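# Pack every block into the chest and close it

## Task

Place every block, and no other object, inside the chest, then close its lid. At the end the chest must stand upright on the bench, no piece of the tray may be inside the chest or above it, and the result must hold without the robot supporting anything. Release whatever is gripped and move the grippers away once finished.

## Robot and tools

Robot: two arms, left_arm and right_arm, each with a parallel two-finger gripper. The gripper's fingers extend along its own +z axis and close along its own y axis. The reported end_effector_position is the point between the finger pads, a little under 1 cm back from the tips.

Frame: a single scene frame for both arms. The origin sits at table-top height, midway between the arms, roughly 5 to 10 cm in from the table's near edge. +x points out over the table, +z points up, and left_arm is on the +y side. The names left and right refer to the arms, not to image sides. Printed hand positions can be somewhat wrong, especially at long reach.

Row format (used by every moving call): one flat list of 16 numbers covering both arms, left first: x, y, z, qw, qx, qy, qz, opening for left_arm, then the same eight for right_arm. x, y, z is an absolute target position for that gripper in metres in the scene frame; qw, qx, qy, qz is an absolute target orientation quaternion, w first, in the same frame. Opening runs from -1 (closed) to +1 (fully open, 0.087 m). Even when one arm should not move, give its full pose; to keep an arm still, resend the exact pose from the last result before it began staying, and to keep an orientation, repeat the same quaternion rather than copying a possibly drifted reported one.

execute_actions(actions): a list of up to 15 actions run in order. Each action is a list of up to 15 rows; each row lasts one control step of 1/30 s, and if fewer than 15 rows are given the final row is held for the remaining steps. An empty list just returns the current state and images. An action is rejected for both arms if any target lies more than 0.6 m from that gripper's current position along any of its own axes; if the first action fails this or anything is malformed, nothing runs.

move(target, speed, blocking): target is one 16-number row of absolute poses. Each gripper travels in a straight line toward its pose; both paths finish together, taking 0.5 to 10 s (cut off at 10 s). speed is the top path speed in m/s, 0.002 to 0.5, default 0.25; rotation is capped at twice that in rad/s. The opening is applied at the move's start. Paths ignore obstacles and the other arm, grippers lag and may overshoot the speed. Faster contact hits harder, and aiming further past a contact presses harder. With blocking=false the call returns after 0.5 s while the arm keeps going; until a result shows the move ended, use wait or stop before sending rows or another move. The result adds a move: line giving the ending (done, off_target, moving, held, fault) and limits that acted (paced = pose was clipped; held = a check blocked steps, after which the arm may jump faster), plus each gripper's distance from its pose. If only one arm is named, the other finished normally.

wait(seconds): 0 to 10; lets the scene run with each arm holding its last command, returning early if a running move ends. stop(): brakes a running move; it needs braking room, and the fingers continue. zoom_image(camera, region): enlarges [x0, y0, x1, y1] pixels (max 504 by 504) of the latest image from cam_high, cam_low, cam_left_wrist or cam_right_wrist. finished_scene(scene): ends the current scene by number, irreversibly; the task must already be met and stay met.

Controller behaviour: each control step clips the commanded pose to within 70 mm and 16 degrees of the measured pose, and position is favoured over orientation when both cannot be met. Far targets may need several actions; after an action the arm only continues up to its last clipped pose. Joint friction can leave the gripper up to about 31 mm off, so tiny commands may do nothing. Hand target lines show what the controller is currently aiming for; a pose unreachable line means a clearance check altered or blocked that arm's command. Step readings list positions at some steps; HELD marks steps where that arm was held back.

Gripping: grip_measured is the finger opening on the command scale (each gripper may read up to about 1 mm off, consistently). To hold something, keep commanding roughly 0.02 below grip_measured for a firm grip, less for a lighter one. Pads push about 20 N at most; fast closing can squeeze harder. Objects may occasionally get tugged or nudged.

Cameras: cam_high, cam_low and the two wrist cameras, each 504x504, arrive in that order; calibration lines give intrinsics and world-to-camera transforms, and results list any that changed.

Avoid: dropping or knocking anything off the table (fails the task), slips and slams, hard pushes, arms colliding with each other, and striking the bar and plate behind the bases (up to about 3 cm high, no warning). Joint limits are listed per arm; elbows stop just short of straight. Holding loads heats motors: MOTOR HOT from 75 °C, a 10 s stop at 90 °C, and at 100 °C the arm drops everything and falls; FAULT lines report such stops. Between calls the robot keeps holding the last command.

Each tool is called after "Call:" as name(argument=value, ...) on one line, values as JSON.

## Session

Call:
execute_actions(actions=[])

Scene clock: 0.00 s.
left_arm: end_effector_position=(+0.3461, +0.2390, +0.2138) grip_measured=+1.000 end_effector_quat_wxyz=(+0.400, -0.145, +0.806, +0.411) | right_arm: end_effector_position=(+0.3756, -0.2071, +0.3006) grip_measured=+0.999 end_effector_quat_wxyz=(+0.515, -0.552, +0.648, -0.100)
Joint positions: left_arm=[-0.688  1.859  1.725 -1.514 -1.22  -1.029  0.087] | right_arm=[ 0.058  1.2    1.37  -0.63  -0.366 -1.055  0.087]
Joint velocities: left_arm=[-0.022  0.017  0.007 -0.051  0.007  0.007  0.   ] | right_arm=[-0.002  0.002 -0.012 -0.022 -0.007 -0.037  0.001]
Motor temperatures (°C, as the motors report them): left_arm=[31 30 29 32 30 29] | right_arm=[31 30 29 30 30 29]
Hand target (left_arm): +0.346, +0.239, +0.214; +0.400, -0.145, +0.806, +0.411
Hand target (right_arm): +0.376, -0.207, +0.301; +0.515, -0.552, +0.648, -0.100

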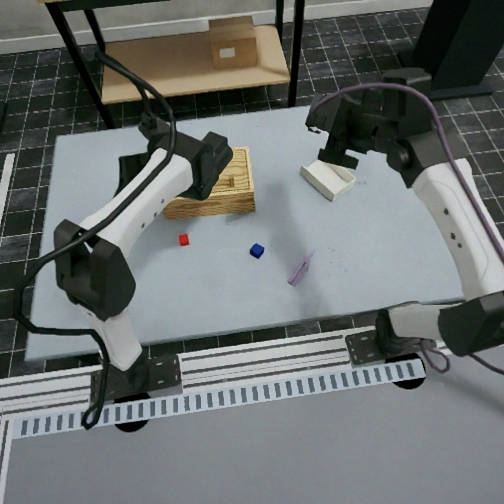

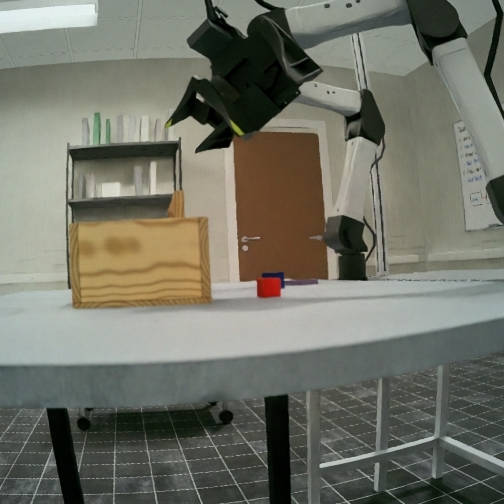

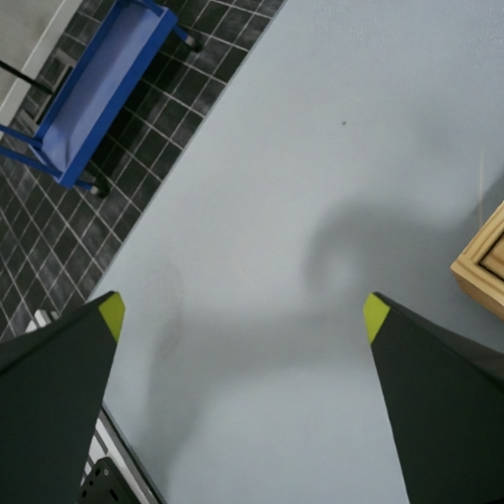

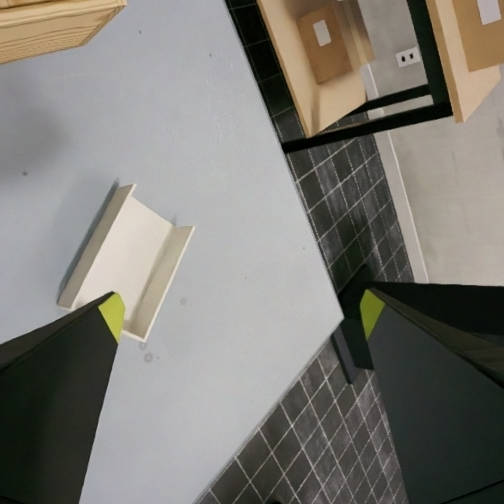

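Call:
move(target=[0.15,0.38,0.25,0,0,1,0,1,0.15,-0.38,0.25,0,0,1,0,1])

Scene clock: 8.80 s.
left_arm: end_effector_position=(+0.1535, +0.3811, +0.2541) grip_measured=+1.000 end_effector_quat_wxyz=(+0.200, -0.004, +0.975, +0.093) | right_arm: end_effector_position=(+0.1569, -0.3782, +0.2505) grip_measured=+0.999 end_effector_quat_wxyz=(+0.182, -0.015, +0.977, -0.112)
Joint positions: left_arm=[ 0.338  1.112  1.558 -1.573 -0.015  0.4    0.087] | right_arm=[-0.539  1.131  1.57  -1.574 -0.013 -0.497  0.087]
Joint velocities: left_arm=[-0.007  0.012  0.007  0.066  0.081  0.022  0.   ] | right_arm=[ 0.012  0.002 -0.002 -0.125 -0.051 -0.037 -0.001]
Motor temperatures (°C, as the motors report them): left_arm=[31 32 30 32 30 29] | right_arm=[31 30 30 32 30 29]
Hand target (left_arm): +0.148, +0.378, +0.250; +0.195, -0.001, +0.977, +0.088
Hand target (right_arm): +0.149, -0.377, +0.248; +0.176, -0.007, +0.978, -0.114
Off the commanded pose (left_arm): 0.005 m, 26 deg; orientation clipped at the last step of the last action.
Off the commanded pose (right_arm): 0.007 m, 25 deg; orientation clipped at the last step of the last action.
joint sent to its limit (left arm) — the command would take joint 4 (wrist pitch) past its lower limit, so that joint was sent only as far as its limit.
joint sent to its limit (right arm) — the command would take joint 4 (wrist pitch) past its lower limit, so that joint was sent only as far as its limit.
move: off_target (left_arm, right_arm); limits=paced
camera_calibration (this result's frames):
cam_left_wrist: T_world_to_cam=[[0.0519065, -0.984273, -0.168856, 0.408641], [-0.877995, -0.125545, 0.461913, 0.0829062], [-0.475847, 0.124279, -0.870703, 0.385403], [0, 0, 0, 1]] pos_world=[0.234973, 0.364725, 0.366278]
cam_right_wrist: T_world_to_cam=[[-0.010625, -0.971054, 0.238622, -0.431215], [-0.875321, 0.124401, 0.467266, 0.0924535], [-0.483425, -0.203906, -0.851306, 0.353937], [0, 0, 0, 1]] pos_world=[0.247447, -0.358064, 0.361006]

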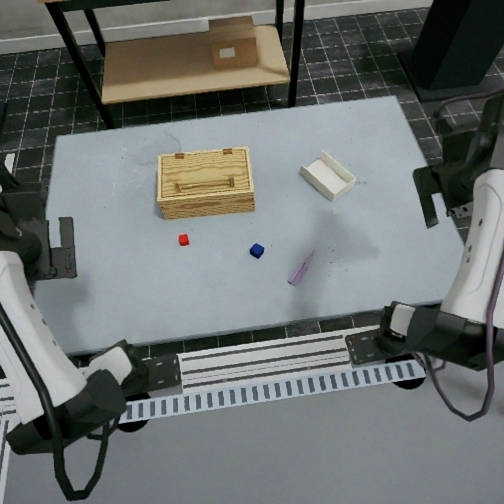

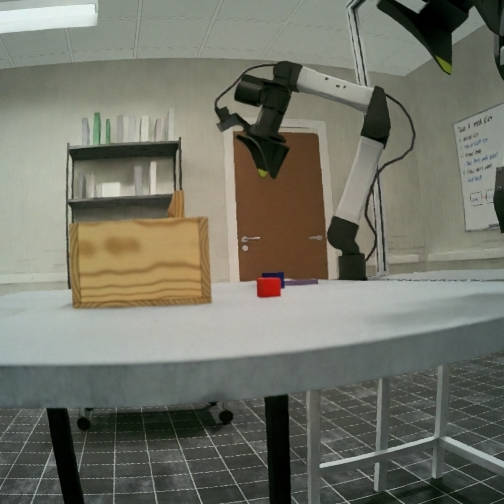

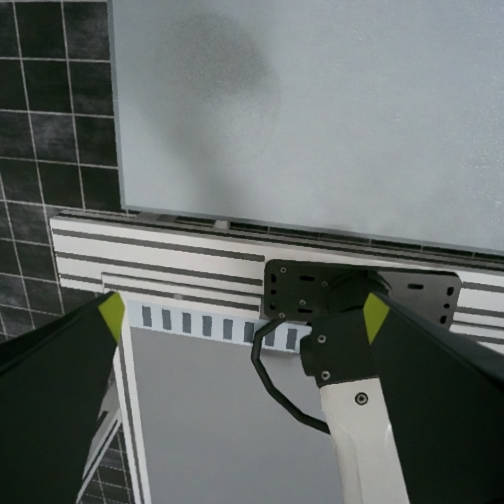

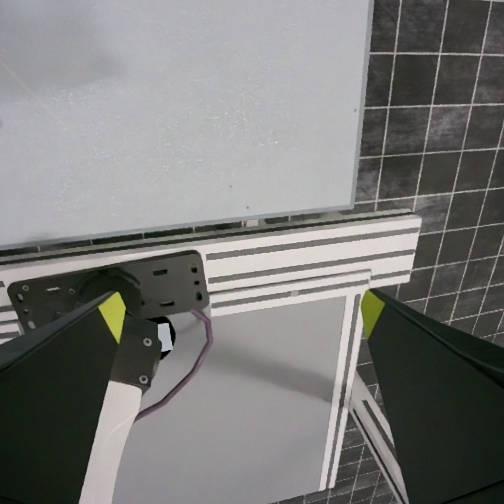

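Call:
zoom_image(camera="cam_high", region=[130,120,380,310])

Call:
zoom_image(camera="cam_low", region=[50,170,350,330])

Region (130, 120, 380, 310) of cam_high's 504x504 image, scaled by 2.016, with more detail than that image has; it fills the top 383 rows of this view, and the rest is white.

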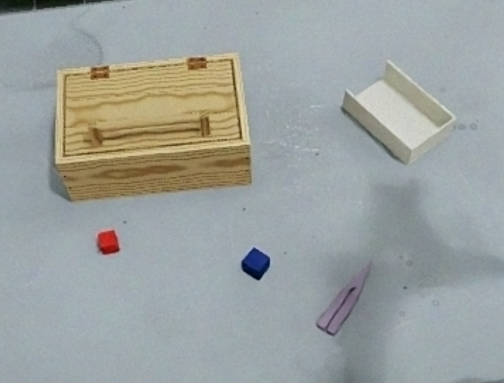

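Region (50, 170, 350, 330) of cam_low's 504x504 image, scaled by 1.680, with more detail than that image has; it fills the top 269 rows of this view, and the rest is white.

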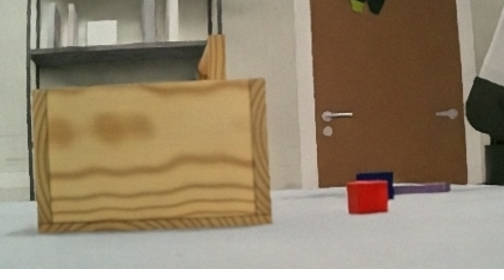

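Call:
move(target=[0.40,0.105,0.20,0,0.7071,0.7071,0,1,0.15,-0.38,0.25,0.18,0,0.977,-0.112,1])

Scene clock: 49.53 s.
left_arm: end_effector_position=(+0.4030, +0.1128, +0.1997) grip_measured=+1.000 end_effector_quat_wxyz=(+0.130, +0.705, +0.695, +0.057) | right_arm: end_effector_position=(+0.1546, -0.3817, +0.2506) grip_measured=+0.999 end_effector_quat_wxyz=(+0.181, -0.003, +0.977, -0.115)
Joint positions: left_arm=[-0.598  2.175  2.46  -1.577 -0.042  1.06   0.087] | right_arm=[-0.563  1.131  1.57  -1.574 -0.012 -0.496  0.087]
Joint velocities: left_arm=[ 0.002 -0.017  0.002 -0.051 -0.066  0.022  0.   ] | right_arm=[-0.012  0.002 -0.012 -0.022 -0.007 -0.051 -0.001]
Motor temperatures (°C, as the motors report them): left_arm=[31 31 31 34 30 29] | right_arm=[31 31 32 33 30 29]
Hand target (left_arm): +0.404, +0.108, +0.196; +0.127, +0.711, +0.690, +0.054
Hand target (right_arm): +0.150, -0.380, +0.250; +0.180, -0.000, +0.977, -0.112
Off the commanded pose (left_arm): 0.008 m, 16 deg; orientation clipped at the last step of the last action.
Off the commanded pose (right_arm): 0.005 m, 0 deg.
joint sent to its limit (left arm) — the command would take joint 4 (wrist pitch) past its lower limit, so that joint was sent only as far as its limit.
move: off_target (left_arm); limits=paced
camera_calibration (this result's frames):
cam_left_wrist: T_world_to_cam=[[-0.967158, -0.00931745, -0.254004, 0.440155], [-0.18748, 0.700931, 0.688148, -0.123277], [0.171627, 0.713168, -0.679658, 0.124637], [0, 0, 0, 1]] pos_world=[0.381197, 0.00162286, 0.281344]
cam_right_wrist: T_world_to_cam=[[-0.034211, -0.970368, 0.239197, -0.43086], [-0.872434, 0.145749, 0.466492, 0.0986632], [-0.487532, -0.192725, -0.851569, 0.357228], [0, 0, 0, 1]] pos_world=[0.245497, -0.363626, 0.361239]

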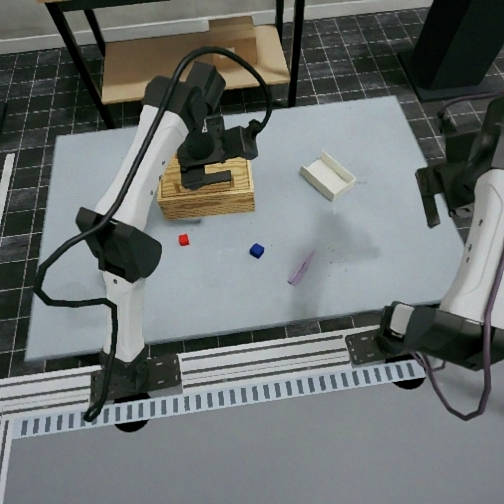

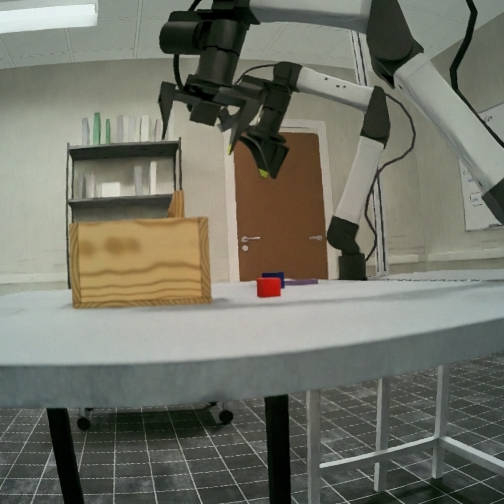

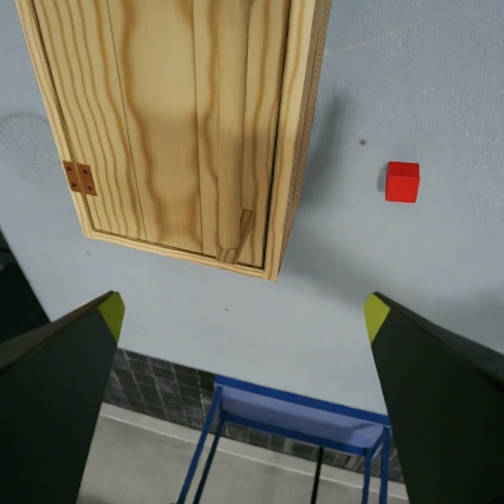

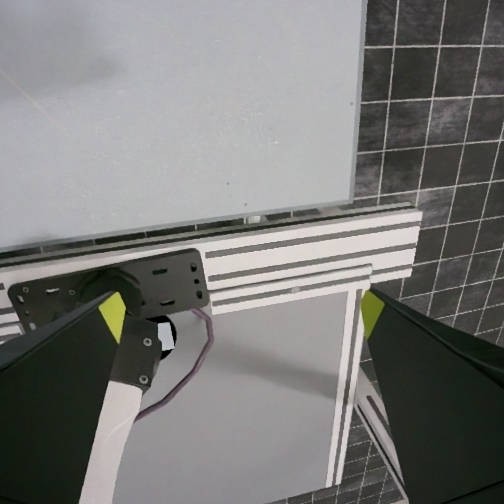

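Call:
move(target=[0.425,0.105,0.14,0.13,0.705,0.695,0.057,0.4,0.15,-0.38,0.25,0.18,0,0.977,-0.112,1], speed=0.1)

Scene clock: 65.57 s.
left_arm: end_effector_position=(+0.4240, +0.1006, +0.1423) grip_measured=+0.400 end_effector_quat_wxyz=(+0.132, +0.706, +0.693, +0.058) | right_arm: end_effector_position=(+0.1546, -0.3816, +0.2506) grip_measured=+0.999 end_effector_quat_wxyz=(+0.181, -0.003, +0.977, -0.114)
Joint positions: left_arm=[-0.598  2.167  2.197 -1.318 -0.042  1.065  0.061] | right_arm=[-0.563  1.131  1.57  -1.574 -0.013 -0.496  0.087]
Joint velocities: left_arm=[ 0.012 -0.012  0.002  0.066 -0.037  0.007  0.   ] | right_arm=[-0.002 -0.017 -0.002  0.007  0.022 -0.081  0.001]
Motor temperatures (°C, as the motors report them): left_arm=[31 35 33 34 30 29] | right_arm=[31 31 32 33 30 29]
Hand target (left_arm): +0.425, +0.106, +0.140; +0.130, +0.705, +0.695, +0.057
Hand target (right_arm): +0.150, -0.380, +0.250; +0.180, +0.000, +0.977, -0.112
Off the commanded pose (left_arm): 0.005 m, 0 deg.
Off the commanded pose (right_arm): 0.005 m, 0 deg.
move: done
camera_calibration (this result's frames):
cam_left_wrist: T_world_to_cam=[[-0.966115, -0.00417047, -0.25808, 0.445423], [-0.18653, 0.702387, 0.68692, -0.0716323], [0.178407, 0.711783, -0.679364, 0.0879156], [0, 0, 0, 1]] pos_world=[0.401284, -0.0104056, 0.223887]
cam_right_wrist: T_world_to_cam=[[-0.0340951, -0.970447, 0.238894, -0.430773], [-0.872533, 0.145467, 0.466397, 0.0986208], [-0.487364, -0.192541, -0.851706, 0.357327], [0, 0, 0, 1]] pos_world=[0.245511, -0.363588, 0.36125]

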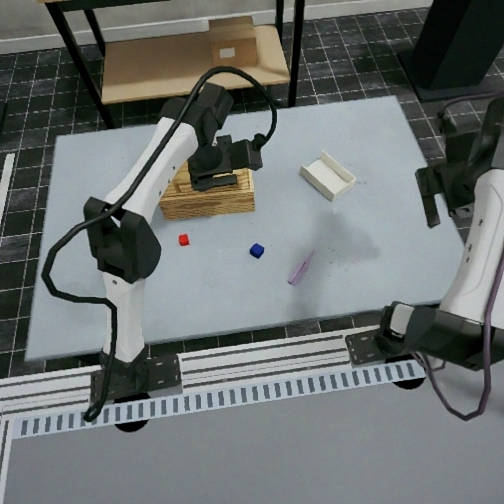

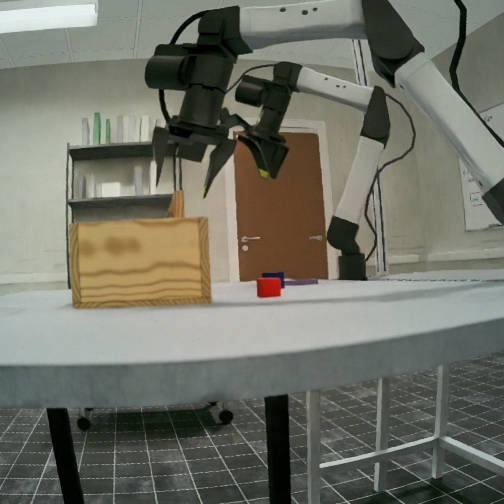

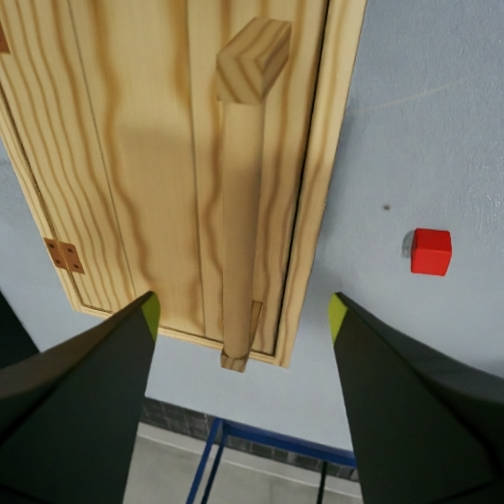

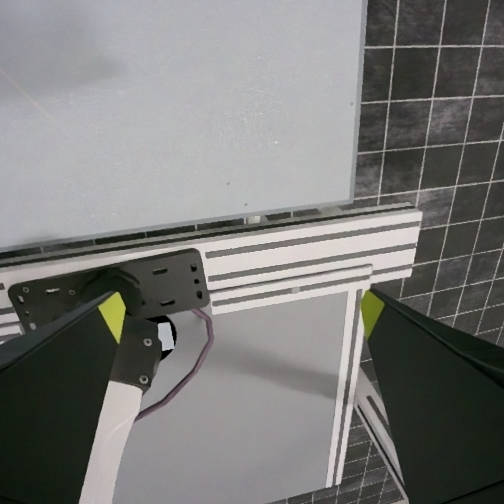

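Call:
move(target=[0.43,0.105,0.11,0.13,0.705,0.695,0.057,0.2,0.15,-0.38,0.25,0.18,0,0.977,-0.112,1], speed=0.05)

Call:
zoom_image(camera="cam_low", region=[100,120,300,260])

Scene clock: 89.70 s.
left_arm: end_effector_position=(+0.4303, +0.1018, +0.1091) grip_measured=+0.200 end_effector_quat_wxyz=(+0.128, +0.705, +0.695, +0.057) | right_arm: end_effector_position=(+0.1546, -0.3816, +0.2506) grip_measured=+0.999 end_effector_quat_wxyz=(+0.181, -0.003, +0.977, -0.114)
Joint positions: left_arm=[-0.589  2.167  2.064 -1.192 -0.042  1.069  0.052] | right_arm=[-0.563  1.131  1.57  -1.574 -0.013 -0.496  0.087]
Joint velocities: left_arm=[-0.022 -0.007 -0.002 -0.037 -0.007  0.022 -0.   ] | right_arm=[-0.002 -0.017  0.002  0.037  0.007 -0.095 -0.001]
Motor temperatures (°C, as the motors report them): left_arm=[31 41 33 34 30 29] | right_arm=[31 31 33 33 30 29]
Hand target (left_arm): +0.430, +0.105, +0.110; +0.130, +0.705, +0.695, +0.057
Hand target (right_arm): +0.150, -0.380, +0.250; +0.180, +0.000, +0.977, -0.112
Off the commanded pose (left_arm): 0.003 m, 0 deg.
Off the commanded pose (right_arm): 0.005 m, 0 deg.
move: done
camera_calibration (this result's frames):
cam_left_wrist: T_world_to_cam=[[-0.967578, -0.00755609, -0.252459, 0.443319], [-0.185829, 0.698251, 0.691313, -0.0488463], [0.171056, 0.715813, -0.677016, 0.0659439], [0, 0, 0, 1]] pos_world=[0.408588, -0.00974677, 0.190333]
cam_right_wrist: T_world_to_cam=[[-0.0340951, -0.970447, 0.238894, -0.430773], [-0.872533, 0.145467, 0.466397, 0.0986208], [-0.487364, -0.192541, -0.851706, 0.357327], [0, 0, 0, 1]] pos_world=[0.245511, -0.363588, 0.36125]

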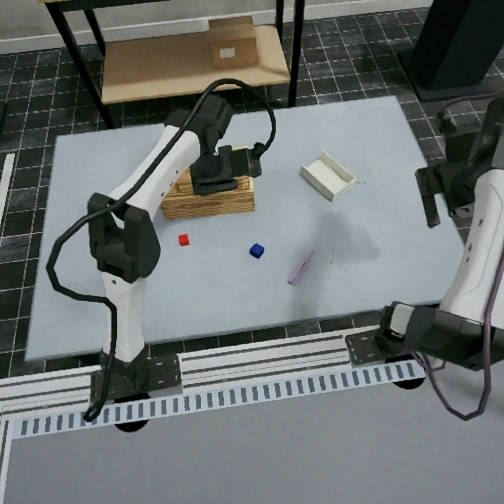

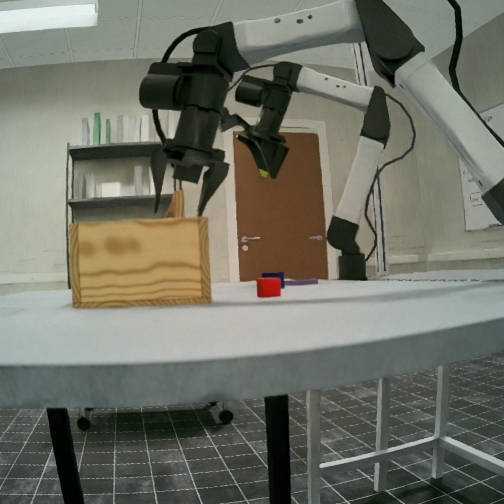

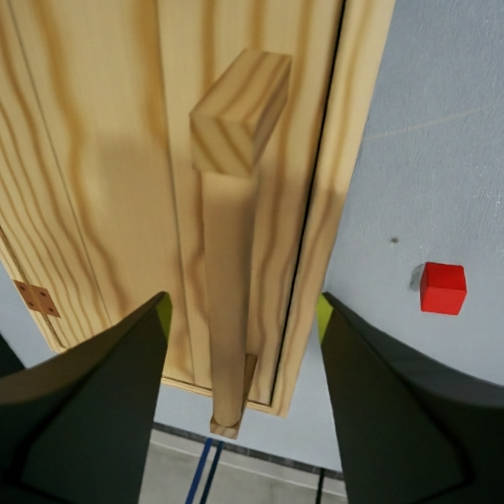

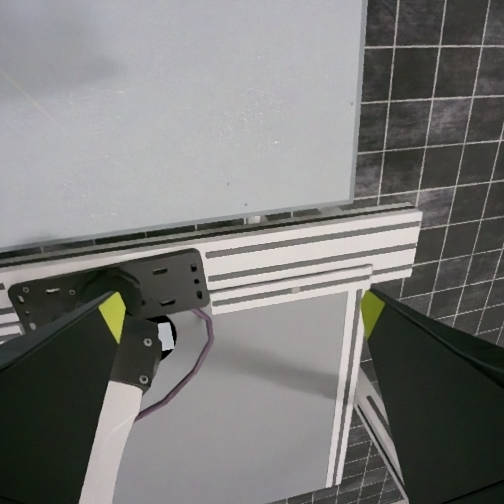

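Region (100, 120, 300, 260) of cam_low's 504x504 image, scaled by 2.520, with more detail than that image has; it fills the top 353 rows of this view, and the rest is white.

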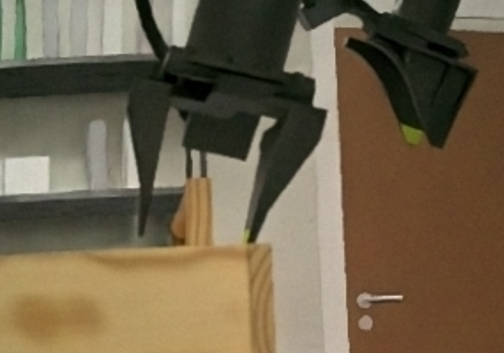

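Call:
move(target=[0.437,0.105,0.108,0.13,0.705,0.695,0.057,-0.7,0.15,-0.38,0.25,0.18,0,0.977,-0.112,1], speed=0.03)

Scene clock: 98.83 s.
left_arm: end_effector_position=(+0.4342, +0.1039, +0.1097) grip_measured=-0.700 end_effector_quat_wxyz=(+0.132, +0.705, +0.694, +0.060) | right_arm: end_effector_position=(+0.1546, -0.3816, +0.2506) grip_measured=+0.999 end_effector_quat_wxyz=(+0.181, -0.003, +0.977, -0.114)
Joint positions: left_arm=[-0.582  2.167  2.064 -1.182 -0.043  1.077  0.013] | right_arm=[-0.563  1.131  1.57  -1.574 -0.013 -0.496  0.087]
Joint velocities: left_arm=[-0.017 -0.002 -0.002 -0.037 -0.022 -0.022 -0.   ] | right_arm=[-0.042  0.002 -0.007  0.095 -0.022  0.037 -0.   ]
Motor temperatures (°C, as the motors report them): left_arm=[31 43 33 34 30 29] | right_arm=[31 31 33 34 30 29]
Hand target (left_arm): +0.437, +0.105, +0.108; +0.130, +0.705, +0.695, +0.057
Hand target (right_arm): +0.150, -0.380, +0.250; +0.180, +0.000, +0.977, -0.112
Off the commanded pose (left_arm): 0.003 m, 0 deg.
Off the commanded pose (right_arm): 0.005 m, 0 deg.
move: done
camera_calibration (this result's frames):
cam_left_wrist: T_world_to_cam=[[-0.965022, -0.00829966, -0.262036, 0.447279], [-0.192848, 0.699559, 0.688061, -0.0467451], [0.177599, 0.714527, -0.67669, 0.0614682], [0, 0, 0, 1]] pos_world=[0.411702, -0.00750749, 0.190962]
cam_right_wrist: T_world_to_cam=[[-0.0340951, -0.970447, 0.238894, -0.430773], [-0.872533, 0.145467, 0.466397, 0.0986208], [-0.487364, -0.192541, -0.851706, 0.357327], [0, 0, 0, 1]] pos_world=[0.245511, -0.363588, 0.36125]

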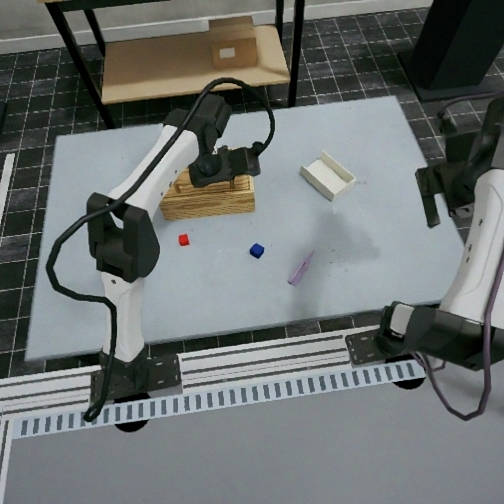

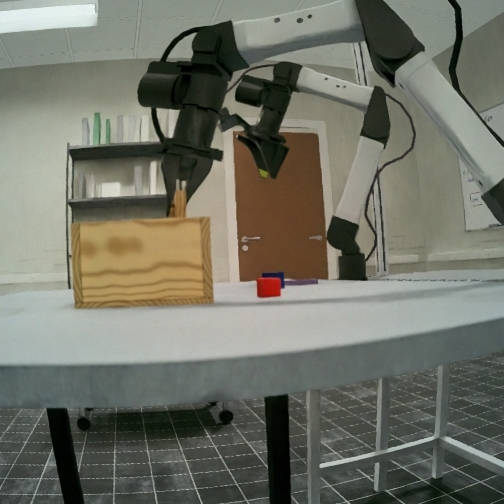

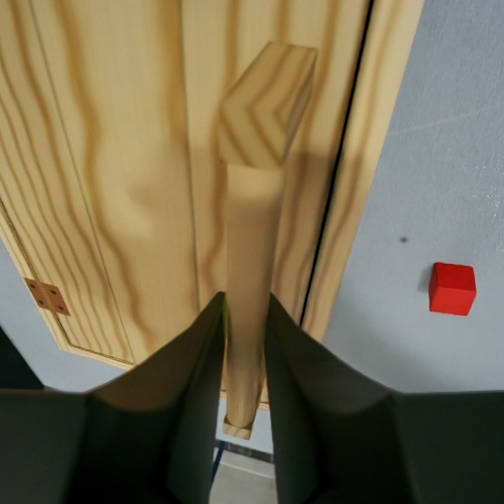

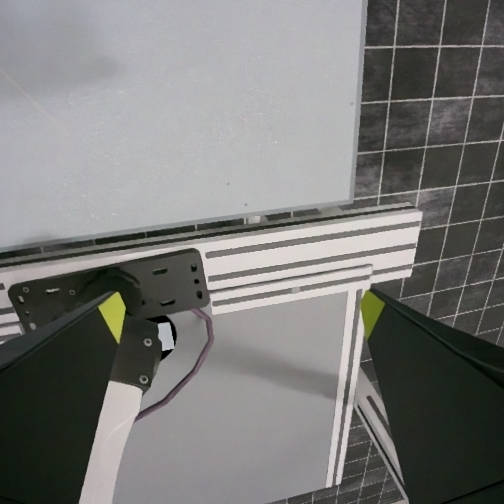

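Call:
execute_actions(actions=[[[0.434,0.104,0.108,0.13,0.705,0.695,0.057,-0.76,0.15,-0.38,0.25,0.18,0,0.977,-0.112,1]],[[0.434,0.104,0.108,0.13,0.705,0.695,0.057,-0.8,0.15,-0.38,0.25,0.18,0,0.977,-0.112,1]]])

Scene clock: 105.23 s.
left_arm: end_effector_position=(+0.4340, +0.1036, +0.1096) grip_measured=-0.751 end_effector_quat_wxyz=(+0.132, +0.706, +0.693, +0.059) | right_arm: end_effector_position=(+0.1547, -0.3815, +0.2506) grip_measured=+0.999 end_effector_quat_wxyz=(+0.181, -0.003, +0.977, -0.114)
Joint positions: left_arm=[-0.582  2.167  2.064 -1.184 -0.041  1.081  0.011] | right_arm=[-0.563  1.131  1.57  -1.574 -0.013 -0.496  0.087]
Joint velocities: left_arm=[ 0.012 -0.027 -0.012 -0.007  0.007  0.051 -0.   ] | right_arm=[-0.012  0.012  0.002 -0.007 -0.037 -0.081  0.   ]
Motor temperatures (°C, as the motors report them): left_arm=[31 43 34 34 30 29] | right_arm=[32 31 33 34 30 29]
Hand target (left_arm): +0.434, +0.104, +0.108; +0.130, +0.705, +0.695, +0.057
Hand target (right_arm): +0.150, -0.380, +0.250; +0.180, +0.000, +0.977, -0.112
Off the commanded pose (left_arm): 0.002 m, 0 deg.
Off the commanded pose (right_arm): 0.005 m, 0 deg.
Step readings (end_effector_position; steps 1 to 15: 1st action; 16 to 30: 2nd action):
0: left_arm (+0.4342, +0.1039, +0.1098) | right_arm (+0.1546, -0.3816, +0.2506)
1: left_arm (+0.4340, +0.1039, +0.1097) | right_arm (+0.1546, -0.3816, +0.2506)
2: left_arm (+0.4340, +0.1038, +0.1097) | right_arm (+0.1547, -0.3815, +0.2506)
4: left_arm (+0.4340, +0.1036, +0.1096) | right_arm (+0.1547, -0.3815, +0.2506)
8: left_arm (+0.4340, +0.1036, +0.1096) | right_arm (+0.1547, -0.3815, +0.2506)
15: left_arm (+0.4340, +0.1036, +0.1096) | right_arm (+0.1547, -0.3815, +0.2506)
16: left_arm (+0.4340, +0.1036, +0.1096) | right_arm (+0.1547, -0.3815, +0.2506)
17: left_arm (+0.4340, +0.1036, +0.1096) | right_arm (+0.1547, -0.3815, +0.2506)
19: left_arm (+0.4340, +0.1036, +0.1096) | right_arm (+0.1547, -0.3815, +0.2506)
23: left_arm (+0.4340, +0.1036, +0.1096) | right_arm (+0.1547, -0.3815, +0.2506)
30: end_effector_position above
camera_calibration (this result's frames):
cam_left_wrist: T_world_to_cam=[[-0.96548, -0.00385179, -0.260448, 0.446576], [-0.188448, 0.700605, 0.688215, -0.0485961], [0.17982, 0.713539, -0.677146, 0.0607867], [0, 0, 0, 1]] pos_world=[0.411071, -0.00760689, 0.190916]
cam_right_wrist: T_world_to_cam=[[-0.0339792, -0.970526, 0.238591, -0.430686], [-0.872631, 0.145185, 0.466301, 0.0985784], [-0.487197, -0.192357, -0.851844, 0.357426], [0, 0, 0, 1]] pos_world=[0.245525, -0.363551, 0.361262]

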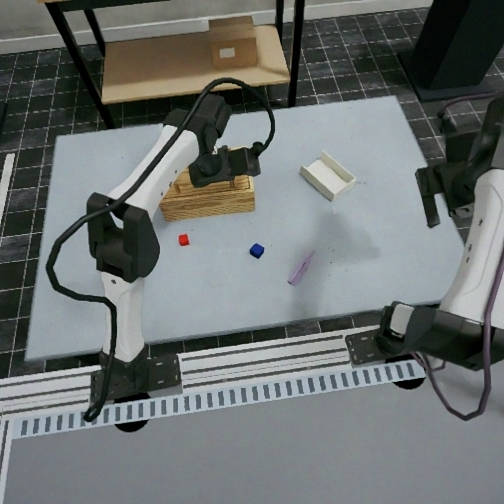

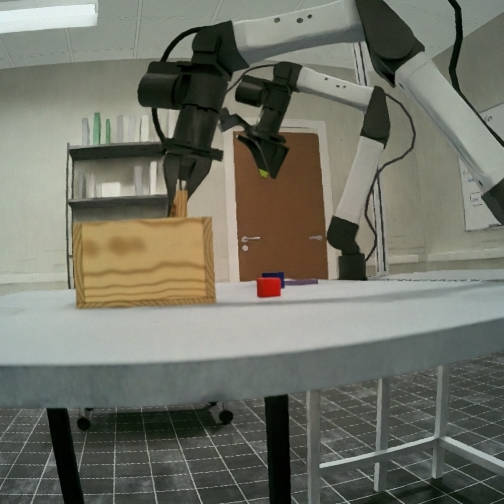

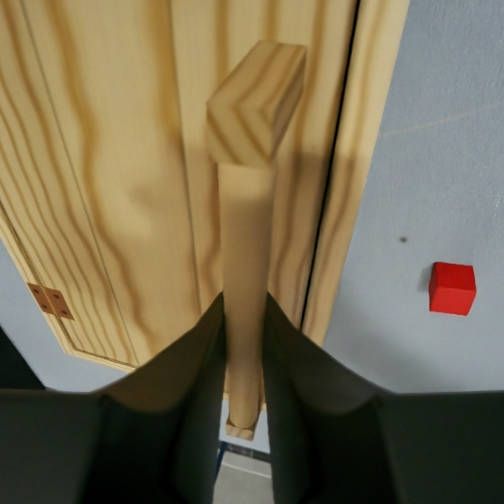

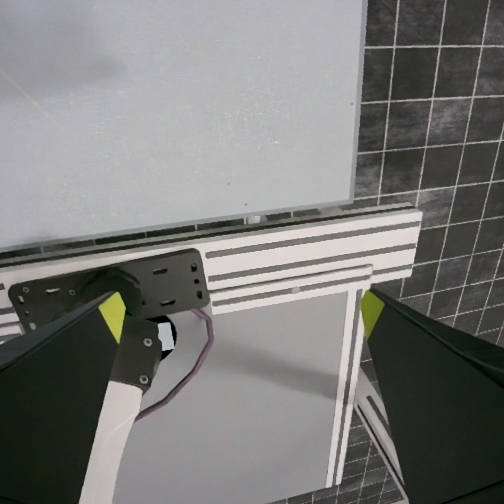

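Call:
move(target=[0.448,0.104,0.1455,0.1,0.706,0.70,0.04,-0.78,0.15,-0.38,0.25,0.18,0,0.977,-0.112,1], speed=0.04)

Call:
move(target=[0.4735,0.103,0.174,0.07,0.706,0.703,0.03,-0.78,0.15,-0.38,0.25,0.18,0,0.977,-0.112,1], speed=0.04)

Scene clock: 118.50 s.
left_arm: end_effector_position=(+0.4483, +0.1019, +0.1437) grip_measured=-0.755 end_effector_quat_wxyz=(+0.114, +0.705, +0.698, +0.046) | right_arm: end_effector_position=(+0.1547, -0.3815, +0.2506) grip_measured=+0.999 end_effector_quat_wxyz=(+0.181, -0.003, +0.977, -0.114)
Joint positions: left_arm=[-0.563  2.416  2.646 -1.559 -0.021  1.087  0.011] | right_arm=[-0.563  1.131  1.57  -1.574 -0.013 -0.496  0.087]
Joint velocities: left_arm=[-0.012  0.032  0.017  0.022 -0.051 -0.007  0.   ] | right_arm=[-0.007  0.002  0.007  0.037  0.125  0.007 -0.   ]
Motor temperatures (°C, as the motors report them): left_arm=[31 44 35 34 30 29] | right_arm=[32 31 34 34 30 29]
Hand target (left_arm): +0.448, +0.104, +0.145; +0.111, +0.706, +0.698, +0.043
Hand target (right_arm): +0.150, -0.380, +0.250; +0.180, +0.000, +0.977, -0.112
Off the commanded pose (left_arm): 0.003 m, 2 deg.
Off the commanded pose (right_arm): 0.005 m, 0 deg.
joint sent to its limit (left arm) — the command would take joint 4 (wrist pitch) past its lower limit, so that joint was sent only as far as its limit.
move: done
camera_calibration (this result's frames):
cam_left_wrist: T_world_to_cam=[[-0.976293, -0.010017, -0.216221, 0.468362], [-0.162168, 0.69548, 0.700007, -0.0810638], [0.143366, 0.718476, -0.680616, 0.0988029], [0, 0, 0, 1]] pos_world=[0.429948, -0.00991769, 0.225262]
cam_right_wrist: T_world_to_cam=[[-0.0339792, -0.970526, 0.238591, -0.430686], [-0.872631, 0.145185, 0.466301, 0.0985784], [-0.487197, -0.192357, -0.851844, 0.357426], [0, 0, 0, 1]] pos_world=[0.245525, -0.363551, 0.361262]

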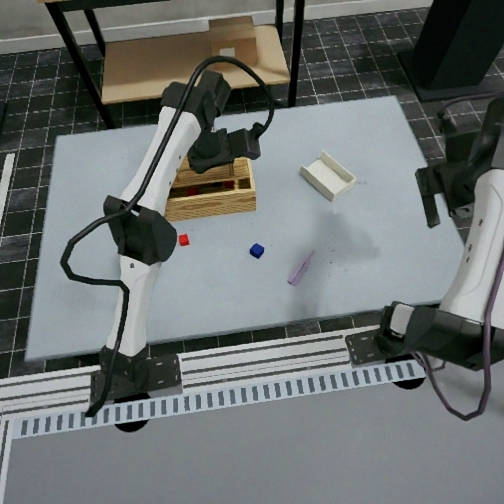

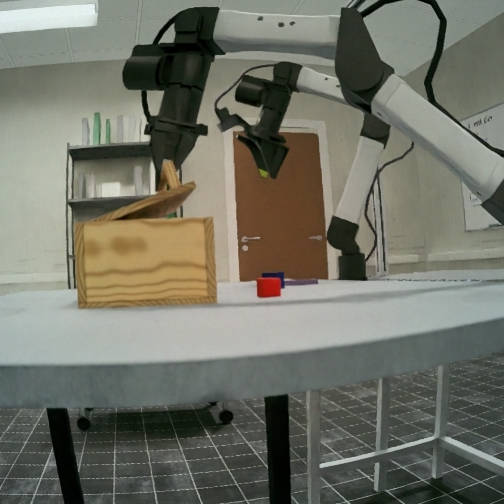

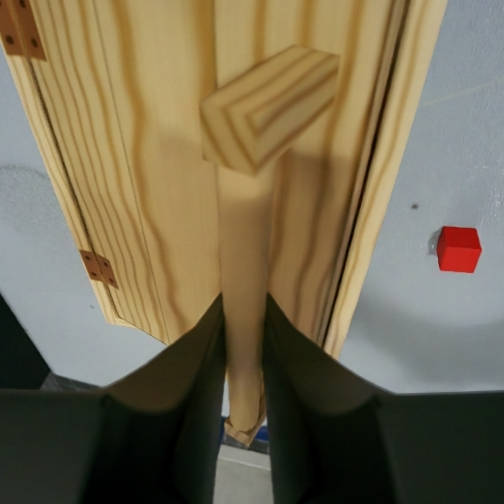

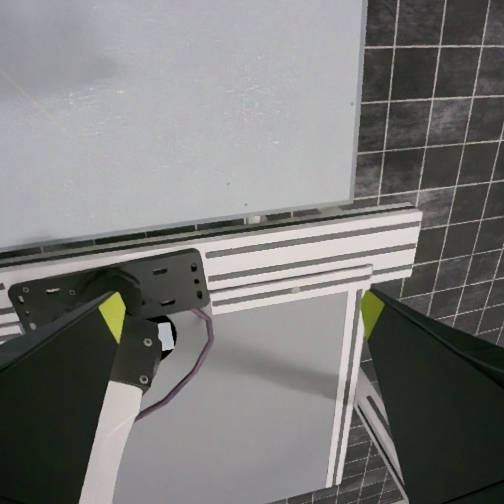

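Scene clock: 119.93 s.
left_arm: end_effector_position=(+0.4689, +0.1012, +0.1677) grip_measured=-0.759 end_effector_quat_wxyz=(+0.162, +0.707, +0.685, +0.065) | right_arm: end_effector_position=(+0.1547, -0.3815, +0.2506) grip_measured=+0.999 end_effector_quat_wxyz=(+0.181, -0.003, +0.977, -0.114)
Joint positions: left_arm=[-0.547  2.464  2.821 -1.579 -0.021  1.126  0.011] | right_arm=[-0.563  1.131  1.57  -1.574 -0.013 -0.496  0.087]
Joint velocities: left_arm=[ 0.002 -0.002 -0.007  0.007 -0.081 -0.037 -0.001] | right_arm=[-0.022  0.002 -0.012  0.037 -0.007  0.051  0.   ]
Motor temperatures (°C, as the motors report them): left_arm=[31 44 35 34 30 29] | right_arm=[32 31 34 34 30 29]
Hand target (left_arm): +0.473, +0.104, +0.173; +0.171, +0.707, +0.683, +0.072
Hand target (right_arm): +0.150, -0.380, +0.250; +0.180, +0.000, +0.977, -0.112
Off the commanded pose (left_arm): 0.008 m, 12 deg.
Off the commanded pose (right_arm): 0.005 m, 0 deg.
joint sent to its limit (left arm) — the command would take joint 4 (wrist pitch) past its lower limit, so that joint was sent only as far as its limit.
move: off_target (left_arm)
camera_calibration (this result's frames):
cam_left_wrist: T_world_to_cam=[[-0.950274, -0.000766989, -0.311414, 0.496513], [-0.214631, 0.72617, 0.653154, -0.0647129], [0.225638, 0.687515, -0.690225, 0.0789591], [0, 0, 0, 1]] pos_world=[0.440118, -0.00691213, 0.251388]
cam_right_wrist: T_world_to_cam=[[-0.0339792, -0.970526, 0.238591, -0.430686], [-0.872631, 0.145185, 0.466301, 0.0985784], [-0.487197, -0.192357, -0.851844, 0.357426], [0, 0, 0, 1]] pos_world=[0.245525, -0.363551, 0.361262]

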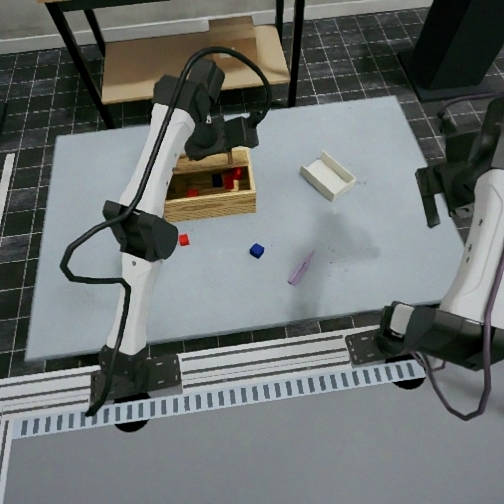

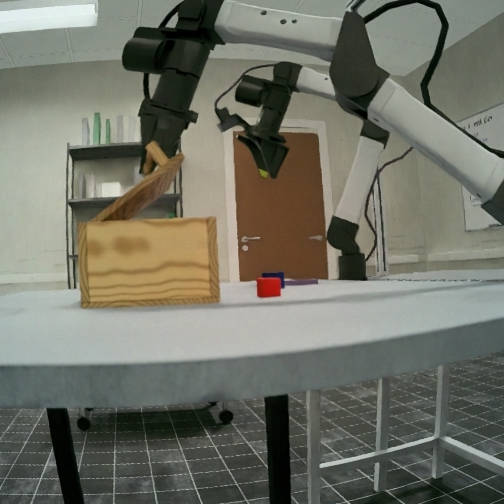

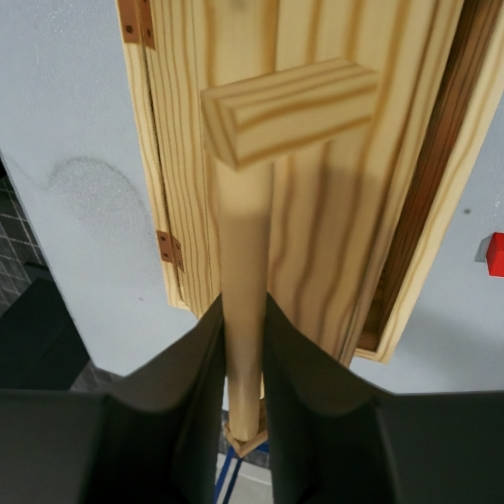

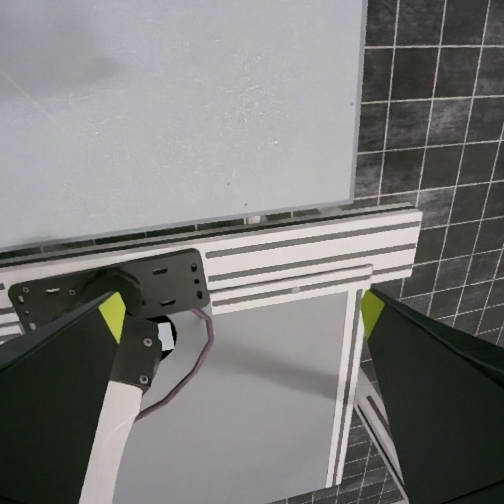

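Call:
move(target=[0.472,0.103,0.172,0.165,0.707,0.684,0.068,-0.78,0.33,-0.06,0.125,0.38,0.38,0.596,0.596,-1])

Call:
zoom_image(camera="cam_high", region=[130,100,330,260])

Scene clock: 142.37 s.
left_arm: end_effector_position=(+0.4689, +0.1012, +0.1678) grip_measured=-0.759 end_effector_quat_wxyz=(+0.162, +0.707, +0.685, +0.065) | right_arm: end_effector_position=(+0.3397, -0.0622, +0.1288) grip_measured=-1.000 end_effector_quat_wxyz=(+0.384, +0.381, +0.594, +0.596)
Joint positions: left_arm=[-0.547  2.464  2.821 -1.579 -0.021  1.126  0.011] | right_arm=[0.471 1.63  0.281 1.39  0.103 1.585 0.   ]
Joint velocities: left_arm=[-0.002 -0.002 -0.017 -0.007  0.037  0.022 -0.   ] | right_arm=[ 0.017 -0.002  0.002  0.066  0.007 -0.051  0.   ]
Motor temperatures (°C, as the motors report them): left_arm=[31 47 36 34 30 29] | right_arm=[32 31 34 36 30 29]
Hand target (left_arm): +0.472, +0.103, +0.172; +0.168, +0.707, +0.683, +0.070
Hand target (right_arm): +0.336, -0.063, +0.126; +0.384, +0.382, +0.592, +0.597
Off the commanded pose (left_arm): 0.006 m, 0 deg.
Off the commanded pose (right_arm): 0.011 m, 1 deg.
joint sent to its limit (left arm) — the command would take joint 4 (wrist pitch) past its lower limit, so that joint was sent only as far as its limit.
move: off_target (right_arm)
camera_calibration (this result's frames):
cam_left_wrist: T_world_to_cam=[[-0.950258, -0.00038928, -0.311465, 0.496492], [-0.214406, 0.726168, 0.65323, -0.064831], [0.225921, 0.687517, -0.690131, 0.0788104], [0, 0, 0, 1]] pos_world=[0.44009, -0.006912, 0.251379]
cam_right_wrist: T_world_to_cam=[[-0.00322543, -0.0110885, -0.999933, 0.123327], [-0.963369, 0.26818, 0.000133561, 0.369014], [0.268161, 0.963305, -0.0115473, 0.112233], [0, 0, 0, 1]] pos_world=[0.325798, -0.205709, 0.124565]

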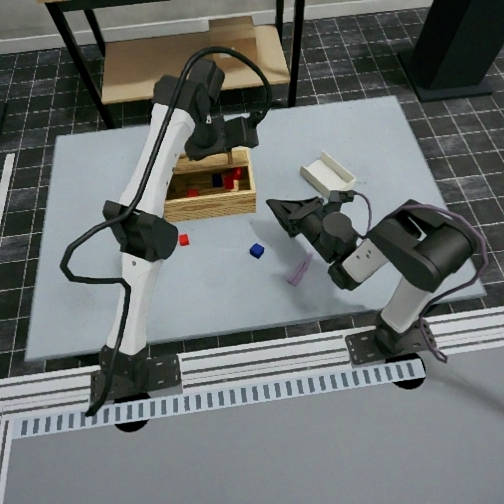

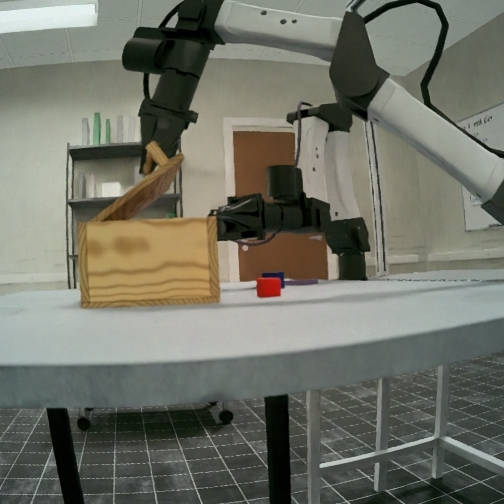

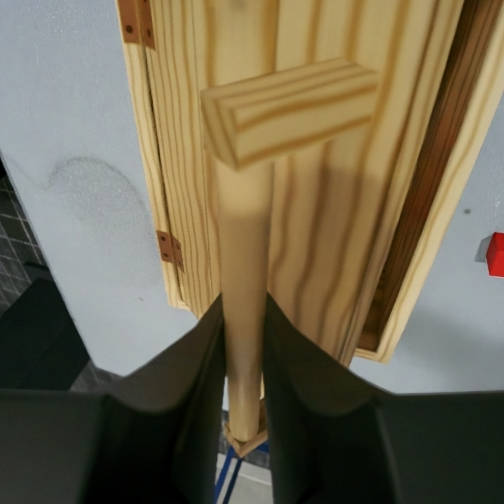

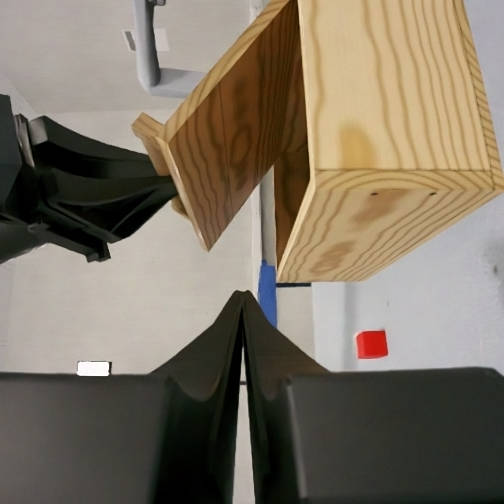

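Region (130, 100, 330, 260) of cam_high's 504x504 image, scaled by 2.520, with more detail than that image has; it fills the top 403 rows of this view, and the rest is white.

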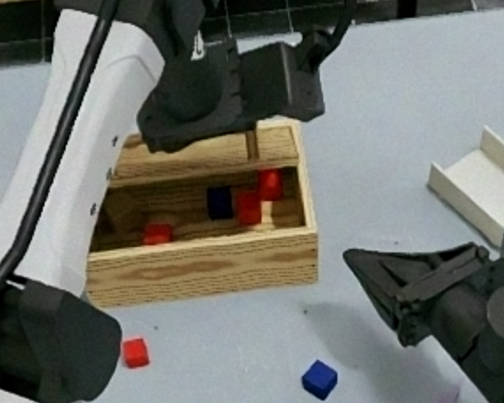

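Call:
move(target=[0.472,0.103,0.172,0.165,0.707,0.684,0.068,-0.78,0.455,0.015,0.14,0.38,0.38,0.596,0.596,-1], speed=0.08)

Scene clock: 150.90 s.
left_arm: end_effector_position=(+0.4690, +0.1013, +0.1678) grip_measured=-0.759 end_effector_quat_wxyz=(+0.162, +0.707, +0.685, +0.065) | right_arm: end_effector_position=(+0.4514, +0.0114, +0.1422) grip_measured=-1.000 end_effector_quat_wxyz=(+0.380, +0.378, +0.597, +0.597)
Joint positions: left_arm=[-0.546  2.464  2.821 -1.579 -0.021  1.126  0.011] | right_arm=[0.484 1.937 0.848 1.127 0.106 1.585 0.   ]
Joint velocities: left_arm=[-0.002 -0.012 -0.002 -0.095 -0.007 -0.037 -0.001] | right_arm=[-0.012 -0.012 -0.002 -0.051  0.007 -0.037  0.   ]
Motor temperatures (°C, as the motors report them): left_arm=[31 48 37 35 30 29] | right_arm=[32 32 34 38 30 29]
Hand target (left_arm): +0.472, +0.103, +0.172; +0.168, +0.707, +0.683, +0.069
Hand target (right_arm): +0.455, +0.015, +0.142; +0.380, +0.380, +0.596, +0.596
Off the commanded pose (left_arm): 0.005 m, 0 deg.
Off the commanded pose (right_arm): 0.006 m, 0 deg.
joint sent to its limit (left arm) — the command would take joint 4 (wrist pitch) past its lower limit, so that joint was sent only as far as its limit.
move: done
camera_calibration (this result's frames):
cam_left_wrist: T_world_to_cam=[[-0.950258, -0.000752014, -0.311464, 0.496599], [-0.214683, 0.726087, 0.65323, -0.0648057], [0.225659, 0.687602, -0.690131, 0.0787863], [0, 0, 0, 1]] pos_world=[0.440206, -0.00674562, 0.251379]
cam_right_wrist: T_world_to_cam=[[-0.00646093, -0.0125377, -0.999901, 0.139381], [-0.966057, 0.258311, 0.00300331, 0.457762], [0.258247, 0.965981, -0.013781, 0.0163794], [0, 0, 0, 1]] pos_world=[0.438895, -0.132319, 0.138219]

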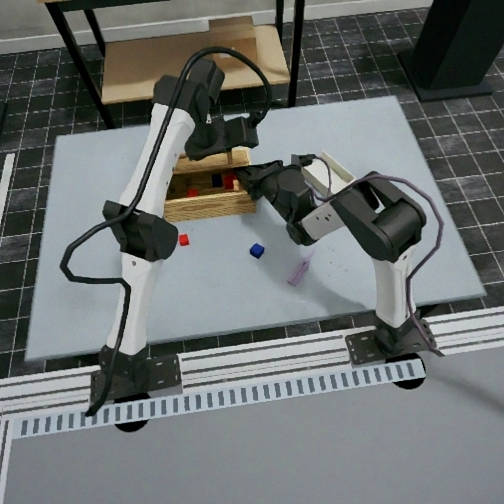

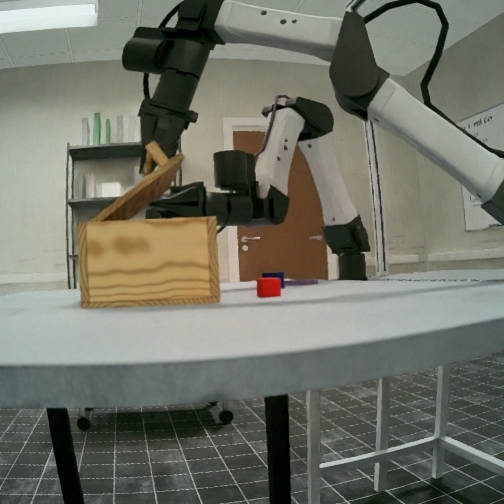

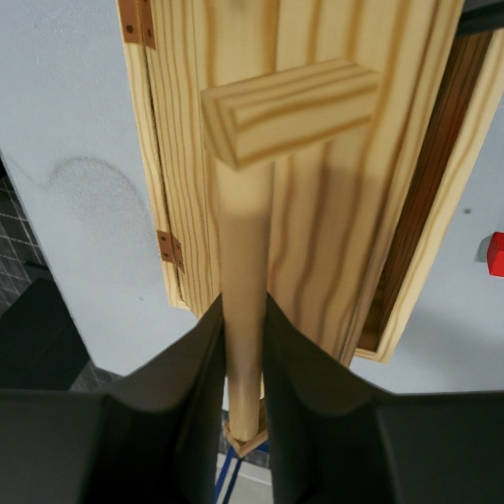

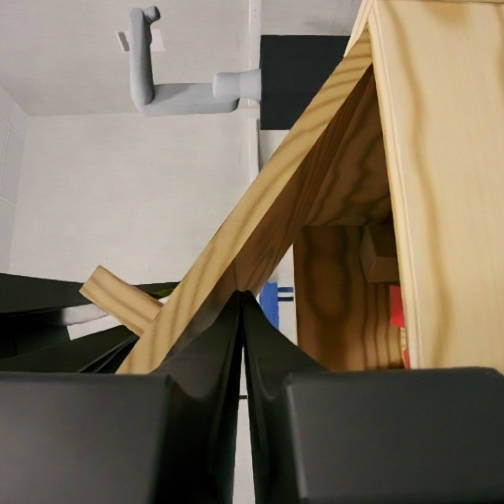

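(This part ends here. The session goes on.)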